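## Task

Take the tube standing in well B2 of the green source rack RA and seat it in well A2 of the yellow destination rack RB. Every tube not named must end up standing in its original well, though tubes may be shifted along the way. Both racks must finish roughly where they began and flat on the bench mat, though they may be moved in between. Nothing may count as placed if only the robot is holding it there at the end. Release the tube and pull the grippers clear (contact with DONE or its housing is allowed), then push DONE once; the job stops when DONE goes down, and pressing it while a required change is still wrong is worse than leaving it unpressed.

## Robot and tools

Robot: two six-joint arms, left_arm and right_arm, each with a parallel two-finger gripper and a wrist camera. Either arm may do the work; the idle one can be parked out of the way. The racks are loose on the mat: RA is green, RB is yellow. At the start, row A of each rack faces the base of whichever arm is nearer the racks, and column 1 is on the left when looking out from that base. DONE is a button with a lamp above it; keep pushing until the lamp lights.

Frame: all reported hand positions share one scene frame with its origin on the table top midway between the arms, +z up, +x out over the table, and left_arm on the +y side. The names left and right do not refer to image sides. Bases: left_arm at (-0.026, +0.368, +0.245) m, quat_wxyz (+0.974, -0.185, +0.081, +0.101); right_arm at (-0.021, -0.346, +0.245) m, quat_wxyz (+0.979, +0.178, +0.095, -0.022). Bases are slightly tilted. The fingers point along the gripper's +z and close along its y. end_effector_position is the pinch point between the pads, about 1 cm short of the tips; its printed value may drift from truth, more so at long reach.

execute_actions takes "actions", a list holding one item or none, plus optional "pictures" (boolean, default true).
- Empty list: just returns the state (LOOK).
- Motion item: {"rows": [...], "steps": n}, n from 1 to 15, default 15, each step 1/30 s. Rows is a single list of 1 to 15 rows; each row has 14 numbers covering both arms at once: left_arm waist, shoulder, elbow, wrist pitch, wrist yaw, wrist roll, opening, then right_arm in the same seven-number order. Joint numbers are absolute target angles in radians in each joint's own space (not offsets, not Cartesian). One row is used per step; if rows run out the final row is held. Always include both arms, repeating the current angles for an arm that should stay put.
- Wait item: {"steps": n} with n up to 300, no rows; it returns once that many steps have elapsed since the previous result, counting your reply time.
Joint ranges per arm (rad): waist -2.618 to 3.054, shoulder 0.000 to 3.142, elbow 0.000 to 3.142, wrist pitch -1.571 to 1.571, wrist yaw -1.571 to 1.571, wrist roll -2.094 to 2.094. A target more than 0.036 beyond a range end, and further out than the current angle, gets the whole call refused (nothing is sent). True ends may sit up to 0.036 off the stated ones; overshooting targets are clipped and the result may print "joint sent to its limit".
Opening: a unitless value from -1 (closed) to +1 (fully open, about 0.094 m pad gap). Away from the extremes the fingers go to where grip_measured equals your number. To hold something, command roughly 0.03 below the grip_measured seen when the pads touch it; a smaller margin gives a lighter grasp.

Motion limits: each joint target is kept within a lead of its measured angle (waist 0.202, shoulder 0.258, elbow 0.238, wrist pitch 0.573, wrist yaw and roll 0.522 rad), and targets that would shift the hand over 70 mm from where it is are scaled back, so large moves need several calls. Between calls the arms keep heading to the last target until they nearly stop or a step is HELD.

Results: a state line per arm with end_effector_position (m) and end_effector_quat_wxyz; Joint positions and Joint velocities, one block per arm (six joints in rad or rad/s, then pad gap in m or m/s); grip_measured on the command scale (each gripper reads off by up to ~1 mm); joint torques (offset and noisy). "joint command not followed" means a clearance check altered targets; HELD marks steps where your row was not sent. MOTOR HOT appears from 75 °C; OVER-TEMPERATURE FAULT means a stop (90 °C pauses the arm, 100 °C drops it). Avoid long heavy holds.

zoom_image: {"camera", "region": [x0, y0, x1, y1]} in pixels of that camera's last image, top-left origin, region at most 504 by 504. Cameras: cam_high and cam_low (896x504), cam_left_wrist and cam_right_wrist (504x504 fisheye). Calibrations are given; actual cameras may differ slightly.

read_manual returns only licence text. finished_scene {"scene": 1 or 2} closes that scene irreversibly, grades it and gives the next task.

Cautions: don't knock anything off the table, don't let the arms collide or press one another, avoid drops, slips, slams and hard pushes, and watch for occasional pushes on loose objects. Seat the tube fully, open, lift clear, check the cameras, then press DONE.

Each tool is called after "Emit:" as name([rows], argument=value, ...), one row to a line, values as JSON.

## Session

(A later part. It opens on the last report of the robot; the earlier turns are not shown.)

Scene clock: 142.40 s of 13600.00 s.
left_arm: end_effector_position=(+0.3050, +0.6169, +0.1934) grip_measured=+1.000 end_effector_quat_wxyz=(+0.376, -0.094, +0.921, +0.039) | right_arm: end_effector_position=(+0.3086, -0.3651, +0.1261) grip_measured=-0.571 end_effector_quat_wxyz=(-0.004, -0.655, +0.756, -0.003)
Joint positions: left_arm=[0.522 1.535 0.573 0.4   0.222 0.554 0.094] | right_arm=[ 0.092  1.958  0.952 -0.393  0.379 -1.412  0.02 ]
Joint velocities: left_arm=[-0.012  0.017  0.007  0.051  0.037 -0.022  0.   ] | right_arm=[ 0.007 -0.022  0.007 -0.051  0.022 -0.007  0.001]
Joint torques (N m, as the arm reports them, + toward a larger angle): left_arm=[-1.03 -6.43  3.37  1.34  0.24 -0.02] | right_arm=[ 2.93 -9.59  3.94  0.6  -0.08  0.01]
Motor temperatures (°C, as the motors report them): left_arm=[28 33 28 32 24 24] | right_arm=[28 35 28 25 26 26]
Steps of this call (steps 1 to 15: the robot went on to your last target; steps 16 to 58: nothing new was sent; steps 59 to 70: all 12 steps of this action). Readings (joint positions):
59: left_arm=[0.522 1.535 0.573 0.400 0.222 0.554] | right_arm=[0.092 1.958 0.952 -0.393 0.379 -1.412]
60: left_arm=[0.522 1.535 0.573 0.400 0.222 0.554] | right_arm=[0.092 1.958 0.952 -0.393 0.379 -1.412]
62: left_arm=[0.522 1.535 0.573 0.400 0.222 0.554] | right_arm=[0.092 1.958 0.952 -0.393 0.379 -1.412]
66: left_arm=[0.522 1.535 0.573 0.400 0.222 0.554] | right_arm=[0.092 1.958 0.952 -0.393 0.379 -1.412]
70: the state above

Emit:
execute_actions([
  {"rows":[[0.522,1.535,0.573,0.4,0.222,0.554,1,0.108,1.932,0.975,-0.415,0.385,-1.402,-0.601],[0.522,1.535,0.573,0.4,0.222,0.554,1,0.112,1.925,0.98,-0.428,0.385,-1.399,-0.601],[0.522,1.535,0.573,0.4,0.222,0.554,1,0.116,1.919,0.98,-0.438,0.385,-1.396,-0.601],[0.522,1.535,0.573,0.4,0.222,0.554,1,0.119,1.913,0.981,-0.447,0.385,-1.393,-0.601],[0.522,1.535,0.573,0.4,0.222,0.554,1,0.122,1.907,0.983,-0.456,0.386,-1.39,-0.601],[0.522,1.535,0.573,0.4,0.222,0.554,1,0.125,1.901,0.985,-0.465,0.386,-1.387,-0.601],[0.522,1.535,0.573,0.4,0.222,0.554,1,0.128,1.895,0.987,-0.474,0.387,-1.384,-0.601],[0.522,1.535,0.573,0.4,0.222,0.554,1,0.131,1.889,0.989,-0.483,0.387,-1.381,-0.601],[0.522,1.535,0.573,0.4,0.222,0.554,1,0.134,1.883,0.991,-0.492,0.388,-1.378,-0.601],[0.522,1.535,0.573,0.4,0.222,0.554,1,0.137,1.877,0.993,-0.501,0.388,-1.375,-0.601],[0.522,1.535,0.573,0.4,0.222,0.554,1,0.14,1.871,0.995,-0.51,0.389,-1.372,-0.601],[0.522,1.535,0.573,0.4,0.222,0.554,1,0.143,1.865,0.997,-0.519,0.389,-1.369,-0.601],[0.522,1.535,0.573,0.4,0.222,0.554,1,0.145,1.859,0.999,-0.528,0.39,-1.366,-0.601],[0.522,1.535,0.573,0.4,0.222,0.554,1,0.147,1.854,1.001,-0.537,0.39,-1.363,-0.601],[0.522,1.535,0.573,0.4,0.222,0.554,1,0.149,1.849,1.003,-0.546,0.39,-1.36,-0.601]],"steps":15},
], pictures=false)

Emit:
execute_actions([
  {"rows":[[0.522,1.535,0.573,0.4,0.222,0.554,1,0.152,1.843,1.005,-0.556,0.39,-1.357,-0.601],[0.522,1.535,0.573,0.4,0.222,0.554,1,0.155,1.836,1.008,-0.567,0.39,-1.354,-0.601],[0.522,1.535,0.573,0.4,0.222,0.554,1,0.158,1.829,1.011,-0.578,0.39,-1.35,-0.601],[0.522,1.535,0.573,0.4,0.222,0.554,1,0.162,1.822,1.014,-0.589,0.391,-1.346,-0.601],[0.522,1.535,0.573,0.4,0.222,0.554,1,0.165,1.815,1.017,-0.60,0.391,-1.342,-0.601],[0.522,1.535,0.573,0.4,0.222,0.554,1,0.169,1.808,1.02,-0.611,0.391,-1.338,-0.601],[0.522,1.535,0.573,0.4,0.222,0.554,1,0.172,1.801,1.023,-0.622,0.392,-1.334,-0.601],[0.522,1.535,0.573,0.4,0.222,0.554,1,0.176,1.794,1.026,-0.633,0.392,-1.33,-0.601],[0.522,1.535,0.573,0.4,0.222,0.554,1,0.179,1.787,1.029,-0.644,0.392,-1.326,-0.601],[0.522,1.535,0.573,0.4,0.222,0.554,1,0.183,1.780,1.032,-0.655,0.392,-1.322,-0.601],[0.522,1.535,0.573,0.4,0.222,0.554,1,0.186,1.774,1.035,-0.662,0.392,-1.318,-0.601],[0.522,1.535,0.573,0.4,0.222,0.554,1,0.188,1.770,1.037,-0.663,0.392,-1.318,-0.601]],"steps":15},
])

Scene clock: 158.53 s of 13600.00 s.
left_arm: end_effector_position=(+0.3050, +0.6169, +0.1934) grip_measured=+1.000 end_effector_quat_wxyz=(+0.376, -0.094, +0.921, +0.039) | right_arm: end_effector_position=(+0.3109, -0.3643, +0.1533) grip_measured=-0.571 end_effector_quat_wxyz=(-0.003, -0.655, +0.756, -0.006)
Joint positions: left_arm=[0.522 1.535 0.573 0.4   0.222 0.554 0.094] | right_arm=[ 0.127  1.884  0.975 -0.497  0.387 -1.378  0.02 ]
Joint velocities: left_arm=[0.002 0.012 0.007 0.037 0.066 0.007 0.   ] | right_arm=[ 0.061 -0.149  0.066 -0.242  0.022  0.037  0.   ]
Joint torques (N m, as the arm reports them, + toward a larger angle): left_arm=[-1.05 -6.46  3.38  1.35  0.25  0.01] | right_arm=[  4.22 -11.03   6.27   0.44   0.03   0.04]
Motor temperatures (°C, as the motors report them): left_arm=[28 33 28 32 24 24] | right_arm=[28 35 28 25 26 26]
Steps of this call (steps 1 to 15: the robot went on to your last target; steps 16 to 90: nothing new was sent; then 12.63 s passed at rest; steps 91 to 105: all 15 steps of this action). Readings (joint positions):
91: left_arm=[0.522 1.535 0.573 0.400 0.222 0.554] | right_arm=[0.092 1.958 0.952 -0.393 0.380 -1.411]
92: left_arm=[0.522 1.535 0.573 0.400 0.222 0.554] | right_arm=[0.092 1.958 0.952 -0.394 0.380 -1.410]
94: left_arm=[0.522 1.535 0.573 0.400 0.222 0.554] | right_arm=[0.094 1.953 0.952 -0.400 0.380 -1.407]
98: left_arm=[0.522 1.535 0.573 0.400 0.222 0.554] | right_arm=[0.106 1.928 0.959 -0.432 0.382 -1.398]
105: the state above

Scene clock: 159.03 s of 13600.00 s.
left_arm: end_effector_position=(+0.3050, +0.6169, +0.1934) grip_measured=+1.000 end_effector_quat_wxyz=(+0.376, -0.094, +0.921, +0.039) | right_arm: end_effector_position=(+0.3148, -0.3630, +0.1900) grip_measured=-0.571 end_effector_quat_wxyz=(+0.006, -0.652, +0.758, -0.009)
Joint positions: left_arm=[0.522 1.535 0.573 0.4   0.222 0.554 0.094] | right_arm=[ 0.171  1.793  1.015 -0.628  0.389 -1.331  0.02 ]
Joint velocities: left_arm=[-0.012 -0.012 -0.002  0.007  0.051  0.007  0.   ] | right_arm=[ 0.032 -0.037  0.022  0.007 -0.007  0.066 -0.001]
Joint torques (N m, as the arm reports them, + toward a larger angle): left_arm=[-1.06 -6.4   3.37  1.34  0.25  0.  ] | right_arm=[  3.95 -10.13   6.42   0.36   0.01   0.08]
Motor temperatures (°C, as the motors report them): left_arm=[28 33 28 32 24 24] | right_arm=[28 35 28 25 26 26]
Steps of this call (steps 1 to 15: all 15 steps of this action). Readings (joint positions):
1: left_arm=[0.522 1.535 0.573 0.400 0.222 0.554] | right_arm=[0.129 1.879 0.977 -0.505 0.387 -1.375]
2: left_arm=[0.522 1.535 0.573 0.400 0.222 0.554] | right_arm=[0.132 1.873 0.980 -0.513 0.387 -1.372]
4: left_arm=[0.522 1.535 0.573 0.400 0.222 0.554] | right_arm=[0.137 1.861 0.985 -0.532 0.387 -1.366]
8: left_arm=[0.522 1.535 0.573 0.400 0.222 0.554] | right_arm=[0.151 1.833 0.997 -0.573 0.388 -1.351]
15: the state above
camera_calibration (this result's frames):
cam_right_wrist: T_world_to_cam=[[0.999542, 0.0025214, 0.0301548, -0.322828], [-0.0164001, -0.792335, 0.609866, -0.369138], [0.0254304, -0.610081, -0.791931, 0.033621], [0, 0, 0, 1]] pos_world=[0.315771, -0.271156, 0.261485]

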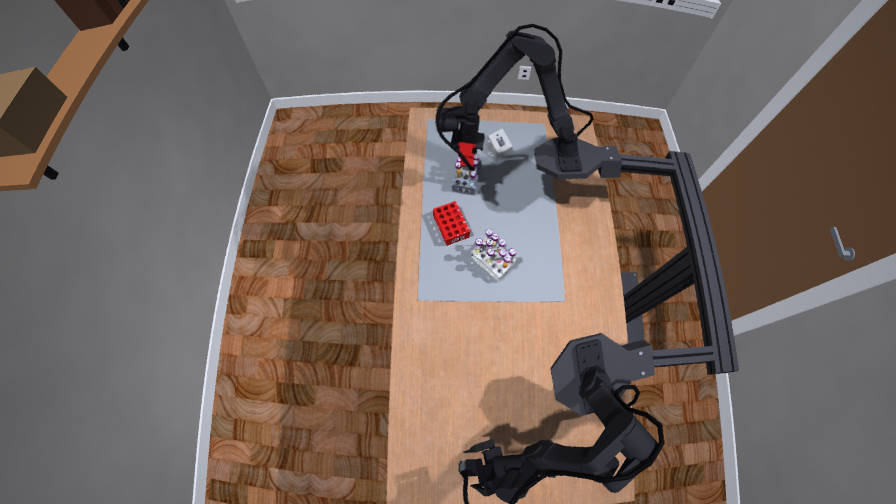

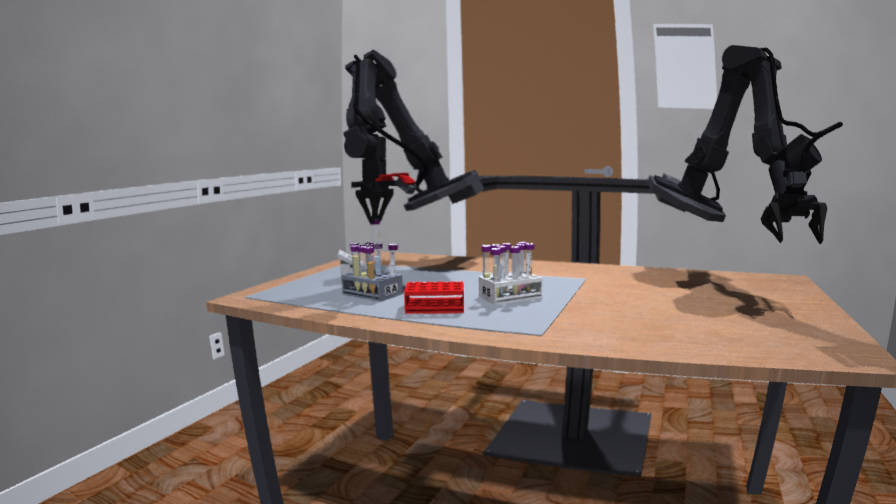

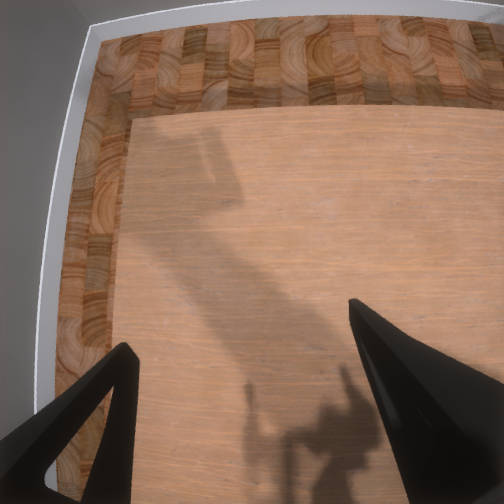

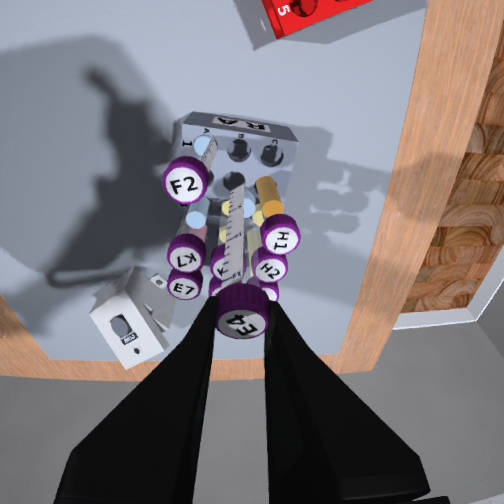

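Emit:
execute_actions([
  {"rows":[[0.522,1.535,0.573,0.4,0.222,0.554,1,0.19,1.765,1.04,-0.685,0.393,-1.315,-0.601],[0.522,1.535,0.573,0.4,0.222,0.554,1,0.194,1.758,1.046,-0.71,0.394,-1.31,-0.601],[0.522,1.535,0.573,0.4,0.222,0.554,1,0.2,1.749,1.055,-0.735,0.395,-1.303,-0.601],[0.522,1.535,0.573,0.4,0.222,0.554,1,0.207,1.739,1.065,-0.76,0.396,-1.296,-0.601],[0.522,1.535,0.573,0.4,0.222,0.554,1,0.214,1.729,1.075,-0.784,0.397,-1.289,-0.601],[0.522,1.535,0.573,0.4,0.222,0.554,1,0.221,1.719,1.085,-0.808,0.398,-1.282,-0.601],[0.522,1.535,0.573,0.4,0.222,0.554,1,0.228,1.71,1.096,-0.831,0.399,-1.275,-0.601],[0.522,1.535,0.573,0.4,0.222,0.554,1,0.235,1.701,1.107,-0.854,0.40,-1.268,-0.601],[0.522,1.535,0.573,0.4,0.222,0.554,1,0.242,1.692,1.118,-0.877,0.401,-1.261,-0.601],[0.522,1.535,0.573,0.4,0.222,0.554,1,0.249,1.684,1.13,-0.90,0.402,-1.254,-0.601],[0.522,1.535,0.573,0.4,0.222,0.554,1,0.256,1.676,1.142,-0.922,0.403,-1.247,-0.601],[0.522,1.535,0.573,0.4,0.222,0.554,1,0.263,1.668,1.154,-0.943,0.403,-1.24,-0.601],[0.522,1.535,0.573,0.4,0.222,0.554,1,0.27,1.66,1.166,-0.962,0.403,-1.233,-0.601],[0.522,1.535,0.573,0.4,0.222,0.554,1,0.277,1.652,1.178,-0.975,0.403,-1.226,-0.601],[0.522,1.535,0.573,0.4,0.222,0.554,1,0.283,1.645,1.188,-0.98,0.403,-1.22,-0.601]],"steps":15},
], pictures=false)

Emit:
execute_actions([
  {"steps":12},
])

Emit:
zoom_image(camera="cam_high", region=[460,220,530,290])

Scene clock: 167.43 s of 13600.00 s.
left_arm: end_effector_position=(+0.3050, +0.6169, +0.1934) grip_measured=+1.000 end_effector_quat_wxyz=(+0.376, -0.094, +0.921, +0.039) | right_arm: end_effector_position=(+0.3183, -0.3615, +0.2560) grip_measured=-0.571 end_effector_quat_wxyz=(+0.011, -0.655, +0.755, -0.011)
Joint positions: left_arm=[0.522 1.535 0.573 0.4   0.222 0.554 0.094] | right_arm=[ 0.254  1.682  1.147 -0.894  0.399 -1.253  0.02 ]
Joint velocities: left_arm=[ 0.002  0.007  0.007  0.037  0.007 -0.066  0.   ] | right_arm=[ 0.178 -0.217  0.291 -0.476 -0.037  0.198  0.001]
Joint torques (N m, as the arm reports them, + toward a larger angle): left_arm=[-1.06 -6.47  3.39  1.35  0.24 -0.01] | right_arm=[ 3.85 -9.92  7.36  0.47 -0.02  0.06]
Motor temperatures (°C, as the motors report them): left_arm=[28 33 28 32 24 24] | right_arm=[28 36 29 25 26 26]
Steps of this call (steps 1 to 30: the robot went on to your last target; steps 31 to 90: nothing new was sent; then 4.90 s passed at rest; steps 91 to 105: all 15 steps of this action). Readings (joint positions):
91: left_arm=[0.522 1.535 0.573 0.400 0.222 0.554] | right_arm=[0.171 1.792 1.016 -0.648 0.390 -1.324]
92: left_arm=[0.522 1.535 0.573 0.400 0.222 0.554] | right_arm=[0.171 1.792 1.017 -0.655 0.390 -1.322]
94: left_arm=[0.522 1.535 0.573 0.400 0.222 0.554] | right_arm=[0.175 1.788 1.024 -0.682 0.391 -1.316]
98: left_arm=[0.522 1.535 0.573 0.400 0.222 0.554] | right_arm=[0.203 1.750 1.060 -0.760 0.395 -1.297]
105: the state above

Scene clock: 167.83 s of 13600.00 s.
left_arm: end_effector_position=(+0.3050, +0.6169, +0.1934) grip_measured=+1.000 end_effector_quat_wxyz=(+0.376, -0.094, +0.921, +0.039) | right_arm: end_effector_position=(+0.3124, -0.3629, +0.2669) grip_measured=-0.571 end_effector_quat_wxyz=(+0.003, -0.654, +0.757, -0.006)
Joint positions: left_arm=[0.522 1.535 0.573 0.4   0.222 0.554 0.094] | right_arm=[ 0.268  1.663  1.168 -0.959  0.401 -1.228  0.02 ]
Joint velocities: left_arm=[-0.007 -0.002 -0.012  0.007 -0.11  -0.007  0.   ] | right_arm=[-0.002 -0.002 -0.002 -0.139  0.007  0.051  0.001]
Joint torques (N m, as the arm reports them, + toward a larger angle): left_arm=[-1.07 -6.47  3.35  1.35  0.24 -0.02] | right_arm=[ 3.69 -9.18  7.12  0.42  0.    0.05]
Motor temperatures (°C, as the motors report them): left_arm=[28 33 28 32 24 24] | right_arm=[28 36 29 25 26 26]
Steps of this call (steps 1 to 12: the robot went on to your last target). Readings (joint positions):
1: left_arm=[0.522 1.535 0.573 0.400 0.222 0.554] | right_arm=[0.261 1.675 1.156 -0.908 0.399 -1.248]
2: left_arm=[0.522 1.535 0.573 0.400 0.222 0.554] | right_arm=[0.265 1.669 1.163 -0.917 0.399 -1.244]
4: left_arm=[0.522 1.535 0.573 0.400 0.222 0.554] | right_arm=[0.268 1.664 1.168 -0.931 0.399 -1.237]
8: left_arm=[0.522 1.535 0.573 0.400 0.222 0.554] | right_arm=[0.268 1.663 1.168 -0.951 0.400 -1.231]
12: the state above
camera_calibration (this result's frames):
cam_right_wrist: T_world_to_cam=[[0.999727, 0.00741477, 0.0221613, -0.318896], [-0.00763074, -0.792766, 0.609479, -0.418832], [0.0220879, -0.609481, -0.792493, 0.0960636], [0, 0, 0, 1]] pos_world=[0.313491, -0.271122, 0.338466]

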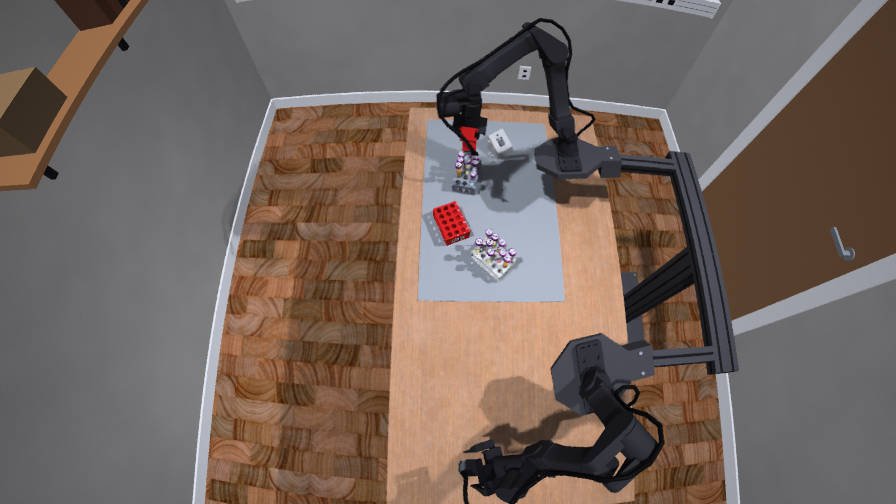

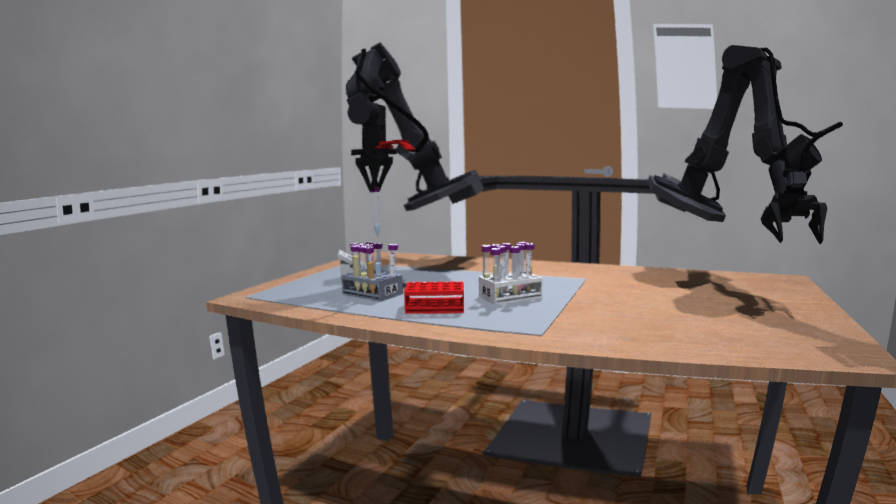

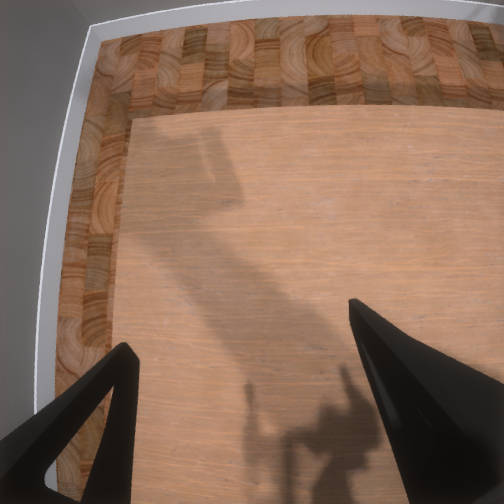

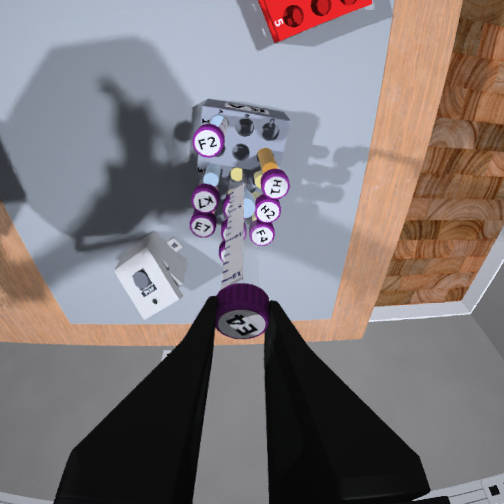

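Region (460, 220, 530, 290) of cam_high's 896x504 image, scaled by 7.200, with more detail than that image has.

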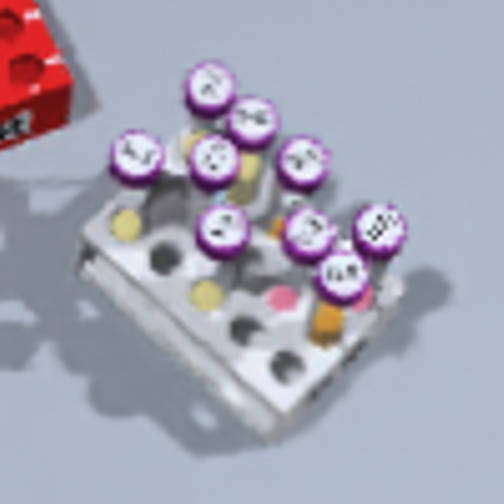

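Emit:
execute_actions([
  {"rows":[[0.522,1.535,0.573,0.4,0.222,0.554,1,0.29,1.675,1.19,-0.975,0.398,-1.22,-0.601],[0.522,1.535,0.573,0.4,0.222,0.554,1,0.302,1.685,1.195,-0.976,0.396,-1.219,-0.601],[0.522,1.535,0.573,0.4,0.222,0.554,1,0.32,1.697,1.2,-0.977,0.394,-1.218,-0.601],[0.522,1.535,0.573,0.4,0.222,0.554,1,0.343,1.712,1.206,-0.978,0.391,-1.216,-0.601],[0.522,1.535,0.573,0.4,0.222,0.554,1,0.37,1.73,1.213,-0.979,0.388,-1.214,-0.601],[0.522,1.535,0.573,0.4,0.222,0.554,1,0.40,1.75,1.221,-0.98,0.385,-1.212,-0.601],[0.522,1.535,0.573,0.4,0.222,0.554,1,0.434,1.772,1.23,-0.981,0.382,-1.21,-0.601],[0.522,1.535,0.573,0.4,0.222,0.554,1,0.468,1.794,1.24,-0.982,0.379,-1.207,-0.601],[0.522,1.535,0.573,0.4,0.222,0.554,1,0.503,1.817,1.25,-0.983,0.376,-1.204,-0.601],[0.522,1.535,0.573,0.4,0.222,0.554,1,0.538,1.84,1.26,-0.984,0.373,-1.201,-0.601],[0.522,1.535,0.573,0.4,0.222,0.554,1,0.573,1.863,1.27,-0.985,0.37,-1.198,-0.601],[0.522,1.535,0.573,0.4,0.222,0.554,1,0.608,1.886,1.28,-0.986,0.367,-1.195,-0.601],[0.522,1.535,0.573,0.4,0.222,0.554,1,0.643,1.909,1.29,-0.987,0.364,-1.192,-0.601],[0.522,1.535,0.573,0.4,0.222,0.554,1,0.678,1.932,1.30,-0.988,0.361,-1.189,-0.601],[0.522,1.535,0.573,0.4,0.222,0.554,1,0.713,1.955,1.31,-0.989,0.358,-1.186,-0.601]],"steps":15},
], pictures=false)

Emit:
execute_actions([
  {"rows":[[0.522,1.535,0.573,0.4,0.222,0.554,1,0.748,1.978,1.32,-0.99,0.355,-1.183,-0.601],[0.522,1.535,0.573,0.4,0.222,0.554,1,0.783,2.001,1.33,-0.992,0.352,-1.18,-0.601],[0.522,1.535,0.573,0.4,0.222,0.554,1,0.818,2.024,1.34,-0.994,0.349,-1.177,-0.601],[0.522,1.535,0.573,0.4,0.222,0.554,1,0.853,2.047,1.35,-0.996,0.346,-1.174,-0.601],[0.522,1.535,0.573,0.4,0.222,0.554,1,0.888,2.07,1.36,-0.998,0.343,-1.171,-0.601],[0.522,1.535,0.573,0.4,0.222,0.554,1,0.923,2.093,1.369,-1.0,0.34,-1.168,-0.601],[0.522,1.535,0.573,0.4,0.222,0.554,1,0.958,2.115,1.378,-1.002,0.337,-1.166,-0.601],[0.522,1.535,0.573,0.4,0.222,0.554,1,0.993,2.137,1.387,-1.004,0.334,-1.164,-0.601],[0.522,1.535,0.573,0.4,0.222,0.554,1,1.028,2.159,1.396,-1.006,0.331,-1.162,-0.601],[0.522,1.535,0.573,0.4,0.222,0.554,1,1.06,2.18,1.405,-1.008,0.328,-1.16,-0.601],[0.522,1.535,0.573,0.4,0.222,0.554,1,1.09,2.199,1.413,-1.009,0.325,-1.158,-0.601],[0.522,1.535,0.573,0.4,0.222,0.554,1,1.115,2.215,1.42,-1.01,0.322,-1.156,-0.601],[0.522,1.535,0.573,0.4,0.222,0.554,1,1.135,2.227,1.425,-1.01,0.319,-1.155,-0.601],[0.522,1.535,0.573,0.4,0.222,0.554,1,1.148,2.235,1.428,-1.01,0.316,-1.154,-0.601],[0.522,1.535,0.573,0.4,0.222,0.554,1,1.156,2.24,1.43,-1.01,0.314,-1.154,-0.601]],"steps":15},
], pictures=false)

Emit:
execute_actions([
  {"steps":15},
])

Scene clock: 194.57 s of 13600.00 s.
left_arm: end_effector_position=(+0.3050, +0.6169, +0.1934) grip_measured=+1.000 end_effector_quat_wxyz=(+0.376, -0.094, +0.921, +0.039) | right_arm: end_effector_position=(+0.2965, -0.2268, +0.2671) grip_measured=-0.571 end_effector_quat_wxyz=(-0.009, +0.783, -0.622, -0.006)
Joint positions: left_arm=[0.522 1.535 0.573 0.4   0.222 0.554 0.094] | right_arm=[ 0.637  1.91   1.271 -0.97   0.386 -1.203  0.02 ]
Joint velocities: left_arm=[-0.002  0.007 -0.017 -0.007  0.037 -0.081  0.   ] | right_arm=[ 0.989  0.662  0.266 -0.051 -0.139  0.066 -0.002]
Joint torques (N m, as the arm reports them, + toward a larger angle): left_arm=[-1.06 -6.42  3.4   1.34  0.25 -0.02] | right_arm=[ 4.61 -7.93  7.3   0.41 -0.25  0.07]
Motor temperatures (°C, as the motors report them): left_arm=[28 33 28 33 24 24] | right_arm=[28 35 30 25 26 26]
Steps of this call (steps 1 to 30: the robot went on to your last target; steps 31 to 90: nothing new was sent; then 23.23 s passed at rest; steps 91 to 105: all 15 steps of this action). Readings (joint positions):
91: left_arm=[0.522 1.535 0.573 0.400 0.222 0.554] | right_arm=[0.268 1.663 1.168 -0.964 0.401 -1.226]
92: left_arm=[0.522 1.535 0.573 0.400 0.222 0.554] | right_arm=[0.270 1.664 1.168 -0.964 0.401 -1.226]
94: left_arm=[0.522 1.535 0.573 0.400 0.222 0.554] | right_arm=[0.285 1.675 1.174 -0.967 0.402 -1.225]
98: left_arm=[0.522 1.535 0.573 0.400 0.222 0.554] | right_arm=[0.383 1.741 1.205 -0.969 0.402 -1.219]
105: the state above

Scene clock: 195.07 s of 13600.00 s.
left_arm: end_effector_position=(+0.3050, +0.6169, +0.1934) grip_measured=+1.000 end_effector_quat_wxyz=(+0.376, -0.094, +0.921, +0.039) | right_arm: end_effector_position=(+0.1841, -0.0717, +0.2639) grip_measured=-0.571 end_effector_quat_wxyz=(-0.005, +0.911, -0.413, +0.004)
Joint positions: left_arm=[0.522 1.535 0.573 0.4   0.222 0.554 0.094] | right_arm=[ 1.132  2.225  1.399 -0.98   0.335 -1.166  0.02 ]
Joint velocities: left_arm=[-0.007  0.007  0.002  0.007  0.022 -0.022  0.   ] | right_arm=[ 0.584  0.31   0.076 -0.007 -0.198  0.022  0.001]
Joint torques (N m, as the arm reports them, + toward a larger angle): left_arm=[-1.08 -6.44  3.4   1.34  0.24 -0.03] | right_arm=[  2.42 -10.01   7.97   0.31  -0.02   0.07]
Motor temperatures (°C, as the motors report them): left_arm=[28 33 28 33 24 24] | right_arm=[28 35 30 25 26 26]
Steps of this call (steps 1 to 15: all 15 steps of this action). Readings (joint positions):
1: left_arm=[0.522 1.535 0.573 0.400 0.222 0.554] | right_arm=[0.672 1.933 1.281 -0.970 0.383 -1.200]
2: left_arm=[0.522 1.535 0.573 0.400 0.222 0.554] | right_arm=[0.706 1.956 1.291 -0.970 0.380 -1.197]
4: left_arm=[0.522 1.535 0.573 0.400 0.222 0.554] | right_arm=[0.776 2.001 1.311 -0.972 0.375 -1.192]
8: left_arm=[0.522 1.535 0.573 0.400 0.222 0.554] | right_arm=[0.914 2.091 1.351 -0.974 0.363 -1.181]
15: the state above

Scene clock: 195.57 s of 13600.00 s.
left_arm: end_effector_position=(+0.3050, +0.6169, +0.1934) grip_measured=+1.000 end_effector_quat_wxyz=(+0.376, -0.094, +0.921, +0.039) | right_arm: end_effector_position=(+0.1722, -0.0696, +0.2618) grip_measured=-0.571 end_effector_quat_wxyz=(+0.005, +0.916, -0.401, +0.000)
Joint positions: left_arm=[0.522 1.535 0.573 0.4   0.222 0.554 0.094] | right_arm=[ 1.157  2.241  1.4   -0.994  0.322 -1.16   0.02 ]
Joint velocities: left_arm=[-0.007 -0.002 -0.012  0.051  0.022  0.007  0.   ] | right_arm=[-0.007  0.017 -0.007 -0.022 -0.037  0.037 -0.001]
Joint torques (N m, as the arm reports them, + toward a larger angle): left_arm=[-1.08 -6.42  3.43  1.34  0.23 -0.01] | right_arm=[ 3.17 -9.75  8.13  0.41 -0.13  0.06]
Motor temperatures (°C, as the motors report them): left_arm=[28 33 28 33 24 24] | right_arm=[28 35 30 25 26 26]
Steps of this call (steps 1 to 15: the robot went on to your last target). Readings (joint positions):
1: left_arm=[0.522 1.535 0.573 0.400 0.222 0.554] | right_arm=[1.149 2.233 1.400 -0.980 0.331 -1.165]
2: left_arm=[0.522 1.535 0.573 0.400 0.222 0.554] | right_arm=[1.160 2.238 1.400 -0.982 0.327 -1.164]
4: left_arm=[0.522 1.535 0.573 0.400 0.222 0.554] | right_arm=[1.164 2.241 1.400 -0.987 0.322 -1.163]
8: left_arm=[0.522 1.535 0.573 0.400 0.222 0.554] | right_arm=[1.158 2.241 1.400 -0.991 0.322 -1.161]
15: the state above
camera_calibration (this result's frames):
cam_right_wrist: T_world_to_cam=[[0.622616, 0.782527, -0.000765705, -0.055896], [0.621405, -0.493824, 0.608271, -0.271453], [0.475611, -0.379195, -0.793729, 0.212108], [0, 0, 0, 1]] pos_world=[0.102603, -0.00987964, 0.33343]

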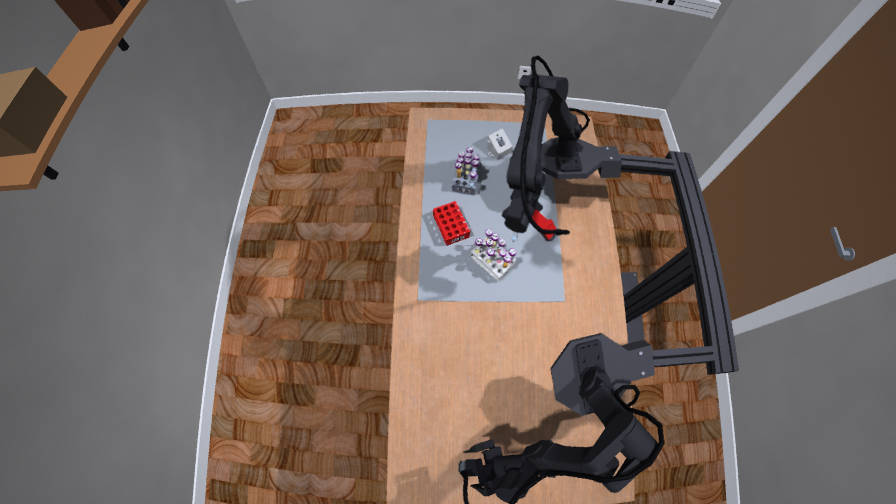

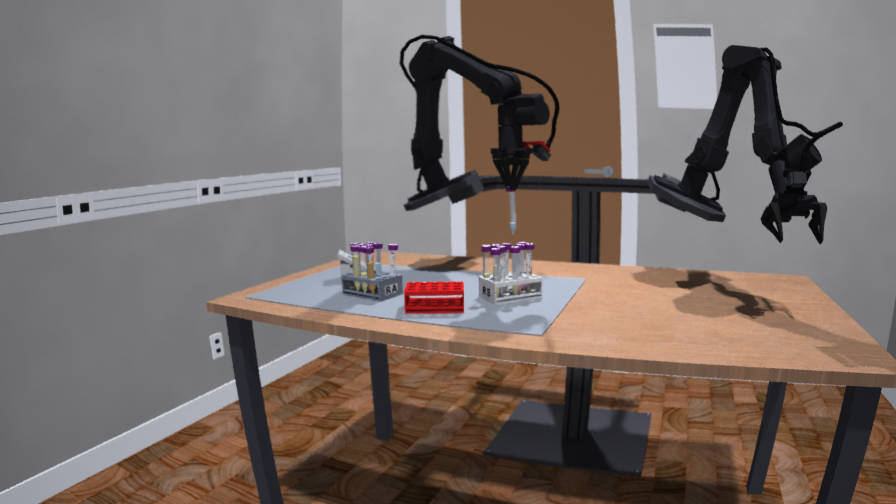

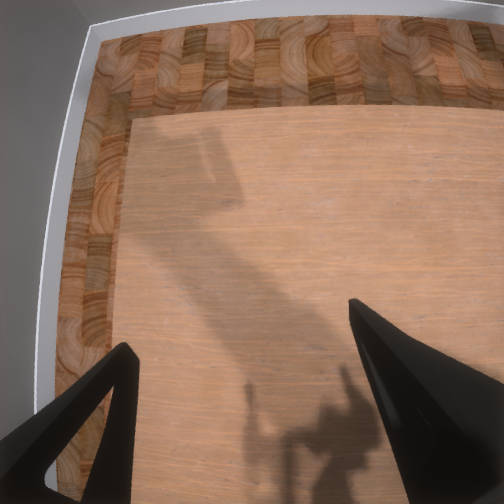

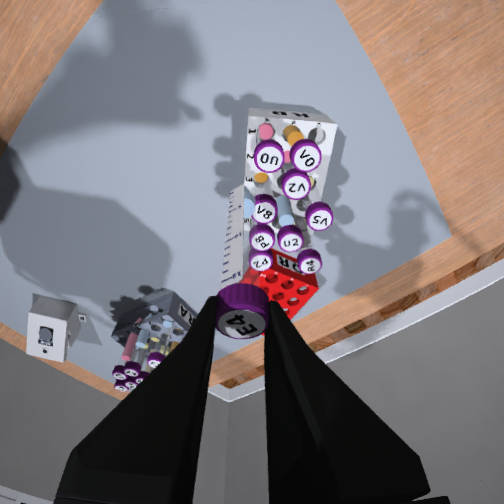

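Emit:
zoom_image(camera="cam_right_wrist", region=[200,100,360,300])

Region (200, 100, 360, 300) of cam_right_wrist's 504x504 image, scaled by 2.520, with more detail than that image has; it fills the left 403 columns of this view, and the rest is white.

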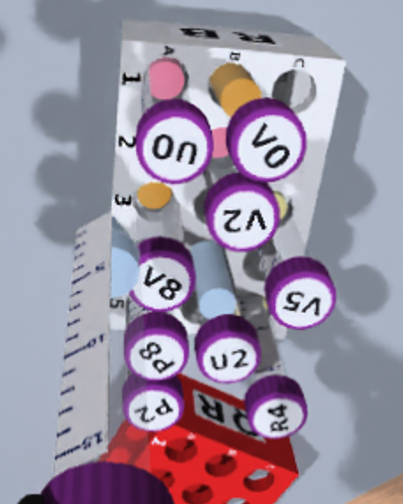

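Emit:
execute_actions([
  {"rows":[[0.522,1.535,0.573,0.4,0.222,0.554,1,1.15,2.25,1.435,-1.01,0.33,-1.175,-0.601],[0.522,1.535,0.573,0.4,0.222,0.554,1,1.146,2.256,1.442,-1.01,0.332,-1.185,-0.601],[0.522,1.535,0.573,0.4,0.222,0.554,1,1.144,2.262,1.449,-1.01,0.334,-1.195,-0.601],[0.522,1.535,0.573,0.4,0.222,0.554,1,1.142,2.266,1.456,-1.01,0.336,-1.205,-0.601],[0.522,1.535,0.573,0.4,0.222,0.554,1,1.14,2.27,1.463,-1.01,0.336,-1.215,-0.601],[0.522,1.535,0.573,0.4,0.222,0.554,1,1.138,2.274,1.469,-1.01,0.336,-1.225,-0.601],[0.522,1.535,0.573,0.4,0.222,0.554,1,1.136,2.278,1.475,-1.01,0.336,-1.235,-0.601],[0.522,1.535,0.573,0.4,0.222,0.554,1,1.134,2.282,1.48,-1.01,0.336,-1.245,-0.601],[0.522,1.535,0.573,0.4,0.222,0.554,1,1.133,2.285,1.484,-1.01,0.336,-1.255,-0.601],[0.522,1.535,0.573,0.4,0.222,0.554,1,1.132,2.288,1.487,-1.01,0.336,-1.265,-0.601]],"steps":15},
], pictures=false)

Emit:
execute_actions([
  {"steps":8},
])

Scene clock: 227.43 s of 13600.00 s.
left_arm: end_effector_position=(+0.3050, +0.6169, +0.1934) grip_measured=+1.000 end_effector_quat_wxyz=(+0.376, -0.094, +0.921, +0.039) | right_arm: end_effector_position=(+0.1874, -0.0611, +0.2601) grip_measured=-0.571 end_effector_quat_wxyz=(+0.001, +0.927, -0.374, +0.003)
Joint positions: left_arm=[0.522 1.535 0.573 0.4   0.222 0.554 0.094] | right_arm=[ 1.132  2.278  1.461 -0.999  0.333 -1.247  0.02 ]
Joint velocities: left_arm=[ 0.007  0.002  0.017  0.037 -0.007 -0.051  0.   ] | right_arm=[ 0.007  0.017 -0.012 -0.007 -0.007 -0.11   0.   ]
Joint torques (N m, as the arm reports them, + toward a larger angle): left_arm=[-1.1  -6.44  3.42  1.35  0.25 -0.01] | right_arm=[ 3.44 -9.32  7.75  0.47  0.01 -0.08]
Motor temperatures (°C, as the motors report them): left_arm=[28 33 28 33 24 24] | right_arm=[28 36 31 25 26 26]
Steps of this call (steps 1 to 15: the robot went on to your last target; steps 16 to 90: nothing new was sent; then 28.37 s passed at rest; steps 91 to 105: all 15 steps of this action). Readings (joint positions):
91: left_arm=[0.522 1.535 0.573 0.400 0.222 0.554] | right_arm=[1.157 2.241 1.402 -0.995 0.323 -1.161]
92: left_arm=[0.522 1.535 0.573 0.400 0.222 0.554] | right_arm=[1.156 2.242 1.405 -0.997 0.324 -1.165]
94: left_arm=[0.522 1.535 0.573 0.400 0.222 0.554] | right_arm=[1.153 2.247 1.418 -0.999 0.326 -1.175]
98: left_arm=[0.522 1.535 0.573 0.400 0.222 0.554] | right_arm=[1.141 2.264 1.447 -0.999 0.330 -1.204]
105: the state above

Scene clock: 227.70 s of 13600.00 s.
left_arm: end_effector_position=(+0.3050, +0.6169, +0.1934) grip_measured=+1.000 end_effector_quat_wxyz=(+0.376, -0.094, +0.921, +0.039) | right_arm: end_effector_position=(+0.1874, -0.0611, +0.2601) grip_measured=-0.571 end_effector_quat_wxyz=(+0.001, +0.929, -0.369, +0.003)
Joint positions: left_arm=[0.522 1.535 0.573 0.4   0.222 0.554 0.094] | right_arm=[ 1.132  2.278  1.461 -0.999  0.334 -1.257  0.02 ]
Joint velocities: left_arm=[-0.002 -0.002  0.007  0.051  0.066 -0.037  0.   ] | right_arm=[ 0.002  0.017 -0.017 -0.037 -0.051 -0.007 -0.001]
Joint torques (N m, as the arm reports them, + toward a larger angle): left_arm=[-1.06 -6.47  3.36  1.35  0.24 -0.02] | right_arm=[ 3.38 -9.31  7.81  0.46  0.   -0.09]
Motor temperatures (°C, as the motors report them): left_arm=[28 33 28 33 24 24] | right_arm=[28 36 31 25 26 26]
Steps of this call (steps 1 to 8: the robot went on to your last target). Readings (joint positions):
1: left_arm=[0.522 1.535 0.573 0.400 0.222 0.554] | right_arm=[1.132 2.278 1.461 -0.999 0.333 -1.249]
2: left_arm=[0.522 1.535 0.573 0.400 0.222 0.554] | right_arm=[1.132 2.278 1.461 -0.999 0.334 -1.252]
4: left_arm=[0.522 1.535 0.573 0.400 0.222 0.554] | right_arm=[1.132 2.278 1.461 -0.999 0.334 -1.254]
8: the state above
camera_calibration (this result's frames):
cam_right_wrist: T_world_to_cam=[[0.567478, 0.823331, 0.00974733, -0.0619803], [0.648812, -0.454418, 0.610367, -0.278931], [0.506963, -0.340046, -0.792059, 0.20282], [0, 0, 0, 1]] pos_world=[0.113324, -0.00675272, 0.3315]

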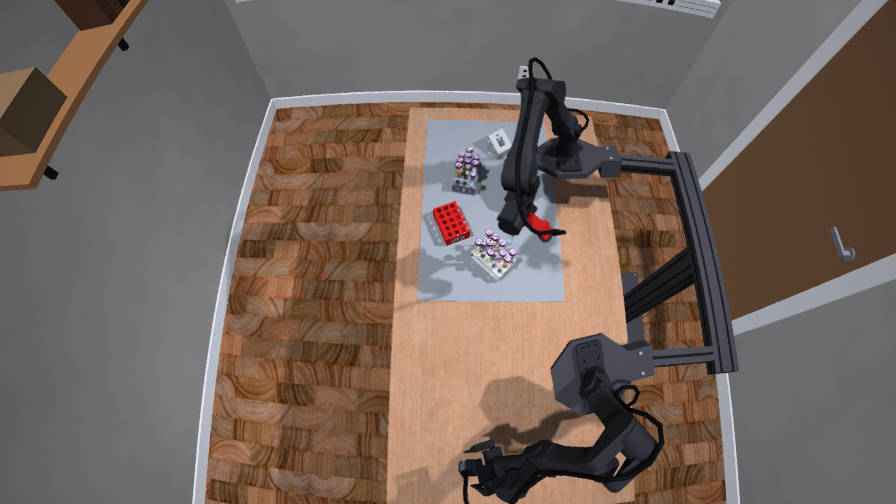

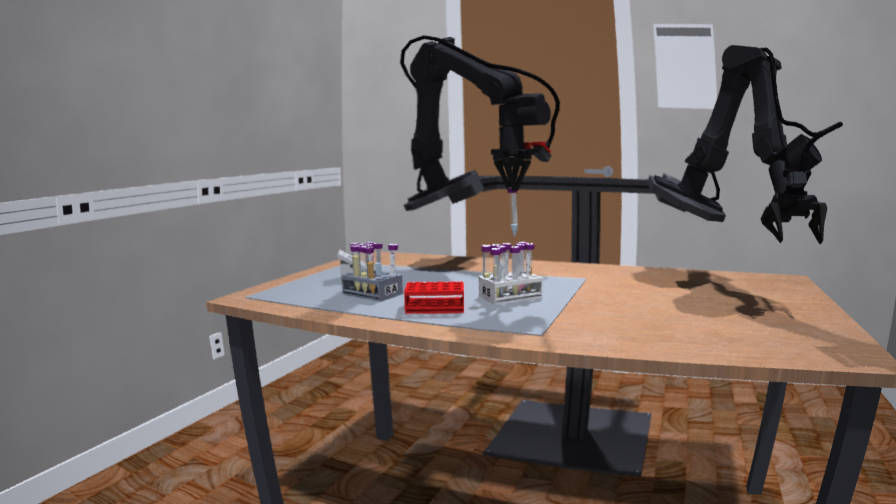

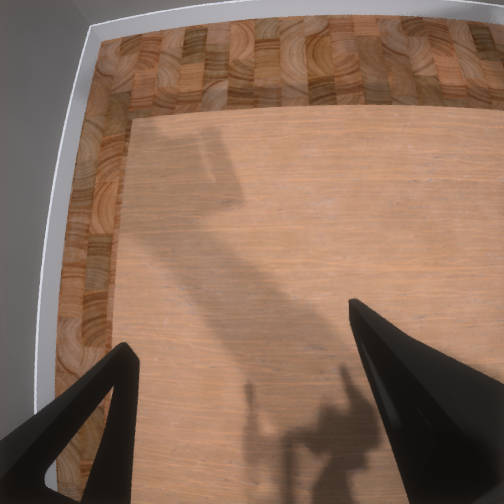

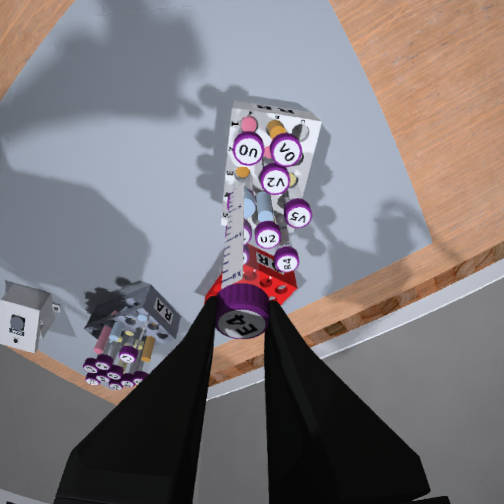

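Emit:
execute_actions([
  {"rows":[[0.522,1.535,0.573,0.4,0.222,0.554,1,1.127,2.295,1.44,-0.98,0.336,-1.268,-0.601],[0.522,1.535,0.573,0.4,0.222,0.554,1,1.124,2.3,1.432,-0.965,0.336,-1.271,-0.601],[0.522,1.535,0.573,0.4,0.222,0.554,1,1.122,2.302,1.43,-0.95,0.336,-1.274,-0.601],[0.522,1.535,0.573,0.4,0.222,0.554,1,1.12,2.305,1.424,-0.935,0.336,-1.277,-0.601],[0.522,1.535,0.573,0.4,0.222,0.554,1,1.117,2.31,1.417,-0.92,0.336,-1.28,-0.601],[0.522,1.535,0.573,0.4,0.222,0.554,1,1.114,2.315,1.41,-0.906,0.336,-1.283,-0.601],[0.522,1.535,0.573,0.4,0.222,0.554,1,1.111,2.32,1.403,-0.892,0.336,-1.286,-0.601],[0.522,1.535,0.573,0.4,0.222,0.554,1,1.108,2.325,1.396,-0.878,0.336,-1.289,-0.601],[0.522,1.535,0.573,0.4,0.222,0.554,1,1.105,2.33,1.389,-0.865,0.336,-1.292,-0.601],[0.522,1.535,0.573,0.4,0.222,0.554,1,1.102,2.335,1.382,-0.852,0.336,-1.295,-0.601],[0.522,1.535,0.573,0.4,0.222,0.554,1,1.099,2.34,1.375,-0.84,0.336,-1.298,-0.601],[0.522,1.535,0.573,0.4,0.222,0.554,1,1.096,2.345,1.368,-0.83,0.336,-1.301,-0.601],[0.522,1.535,0.573,0.4,0.222,0.554,1,1.094,2.349,1.363,-0.823,0.336,-1.304,-0.601],[0.522,1.535,0.573,0.4,0.222,0.554,1,1.093,2.351,1.361,-0.822,0.336,-1.306,-0.601]],"steps":15},
], pictures=false)

Emit:
execute_actions([
  {"steps":15},
])

Emit:
zoom_image(camera="cam_right_wrist", region=[190,110,340,300])

Scene clock: 238.90 s of 13600.00 s.
left_arm: end_effector_position=(+0.3050, +0.6169, +0.1934) grip_measured=+1.000 end_effector_quat_wxyz=(+0.376, -0.094, +0.921, +0.039) | right_arm: end_effector_position=(+0.1826, -0.0655, +0.2149) grip_measured=-0.571 end_effector_quat_wxyz=(+0.013, +0.930, -0.367, -0.003)
Joint positions: left_arm=[0.522 1.535 0.573 0.4   0.222 0.554 0.094] | right_arm=[ 1.095  2.343  1.374 -0.862  0.334 -1.291  0.02 ]
Joint velocities: left_arm=[-0.007  0.007  0.002  0.037  0.022 -0.022  0.   ] | right_arm=[-0.066  0.12  -0.125  0.168 -0.051 -0.022 -0.001]
Joint torques (N m, as the arm reports them, + toward a larger angle): left_arm=[-1.12 -6.48  3.44  1.34  0.24 -0.01] | right_arm=[  3.58 -10.22   4.72   0.71  -0.02  -0.08]
Motor temperatures (°C, as the motors report them): left_arm=[28 34 28 33 24 24] | right_arm=[28 36 31 25 26 26]
Steps of this call (steps 1 to 30: the robot went on to your last target; steps 31 to 90: nothing new was sent; then 7.70 s passed at rest; steps 91 to 105: all 15 steps of this action). Readings (joint positions):
91: left_arm=[0.522 1.535 0.573 0.400 0.222 0.554] | right_arm=[1.132 2.278 1.460 -0.997 0.334 -1.260]
92: left_arm=[0.522 1.535 0.573 0.400 0.222 0.554] | right_arm=[1.132 2.278 1.456 -0.993 0.334 -1.260]
94: left_arm=[0.522 1.535 0.573 0.400 0.222 0.554] | right_arm=[1.130 2.282 1.447 -0.979 0.334 -1.264]
98: left_arm=[0.522 1.535 0.573 0.400 0.222 0.554] | right_arm=[1.118 2.302 1.422 -0.936 0.334 -1.273]
105: the state above

Scene clock: 239.40 s of 13600.00 s.
left_arm: end_effector_position=(+0.3050, +0.6169, +0.1934) grip_measured=+1.000 end_effector_quat_wxyz=(+0.376, -0.094, +0.921, +0.039) | right_arm: end_effector_position=(+0.1844, -0.0617, +0.2116) grip_measured=-0.571 end_effector_quat_wxyz=(+0.005, +0.930, -0.367, -0.002)
Joint positions: left_arm=[0.522 1.535 0.573 0.4   0.222 0.554 0.094] | right_arm=[ 1.093  2.348  1.369 -0.833  0.334 -1.3    0.02 ]
Joint velocities: left_arm=[-0.017 -0.002  0.002  0.037 -0.051 -0.051  0.   ] | right_arm=[-0.007  0.007 -0.002  0.022 -0.051  0.007  0.001]
Joint torques (N m, as the arm reports them, + toward a larger angle): left_arm=[-1.08 -6.41  3.39  1.34  0.25 -0.02] | right_arm=[  3.45 -10.08   4.64   0.71  -0.02  -0.07]
Motor temperatures (°C, as the motors report them): left_arm=[28 34 28 33 24 24] | right_arm=[28 36 31 25 26 26]
Steps of this call (steps 1 to 15: the robot went on to your last target). Readings (joint positions):
1: left_arm=[0.522 1.535 0.573 0.400 0.222 0.554] | right_arm=[1.094 2.346 1.371 -0.857 0.334 -1.293]
2: left_arm=[0.522 1.535 0.573 0.400 0.222 0.554] | right_arm=[1.093 2.348 1.369 -0.853 0.334 -1.294]
4: left_arm=[0.522 1.535 0.573 0.400 0.222 0.554] | right_arm=[1.093 2.348 1.369 -0.847 0.334 -1.296]
8: left_arm=[0.522 1.535 0.573 0.400 0.222 0.554] | right_arm=[1.093 2.348 1.369 -0.838 0.334 -1.298]
15: the state above
camera_calibration (this result's frames):
cam_right_wrist: T_world_to_cam=[[0.563699, 0.82598, -0.000515034, -0.056265], [0.658557, -0.449062, 0.603859, -0.247715], [0.498544, -0.340734, -0.797091, 0.168373], [0, 0, 0, 1]] pos_world=[0.110909, -0.0073953, 0.283764]

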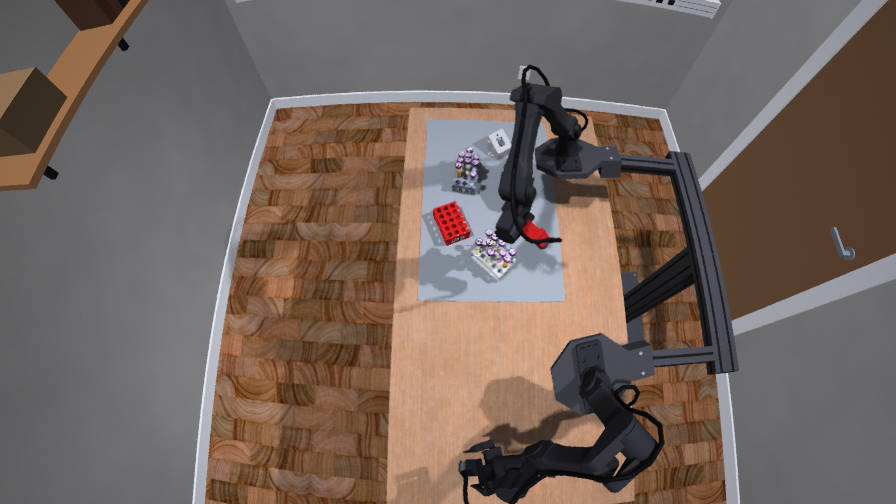

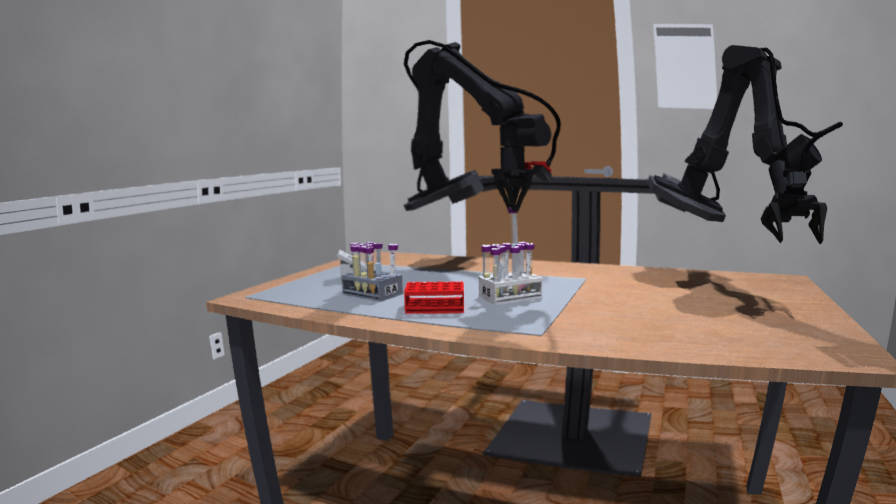

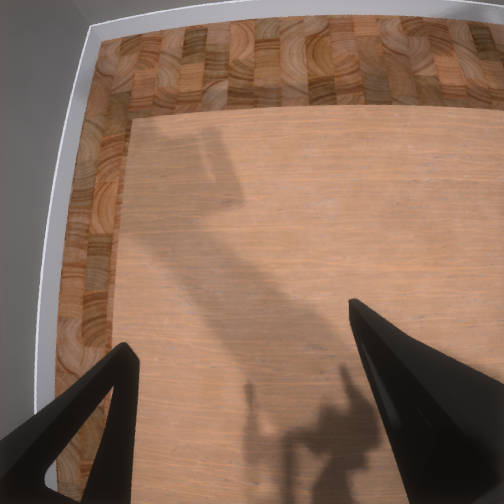

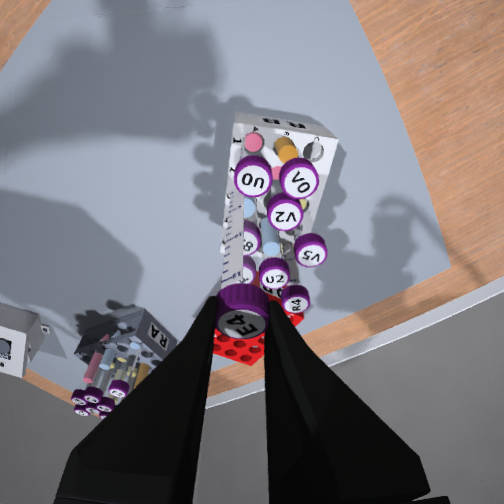

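Region (190, 110, 340, 300) of cam_right_wrist's 504x504 image, scaled by 2.653, with more detail than that image has; it fills the left 398 columns of this view, and the rest is white.

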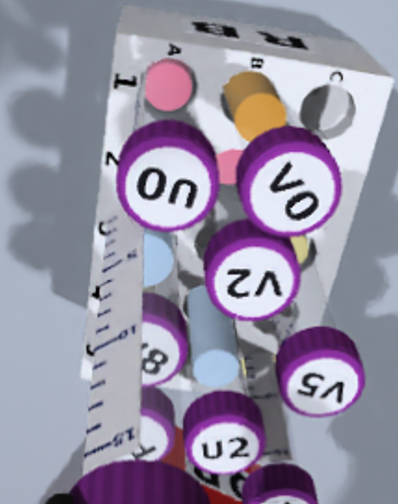

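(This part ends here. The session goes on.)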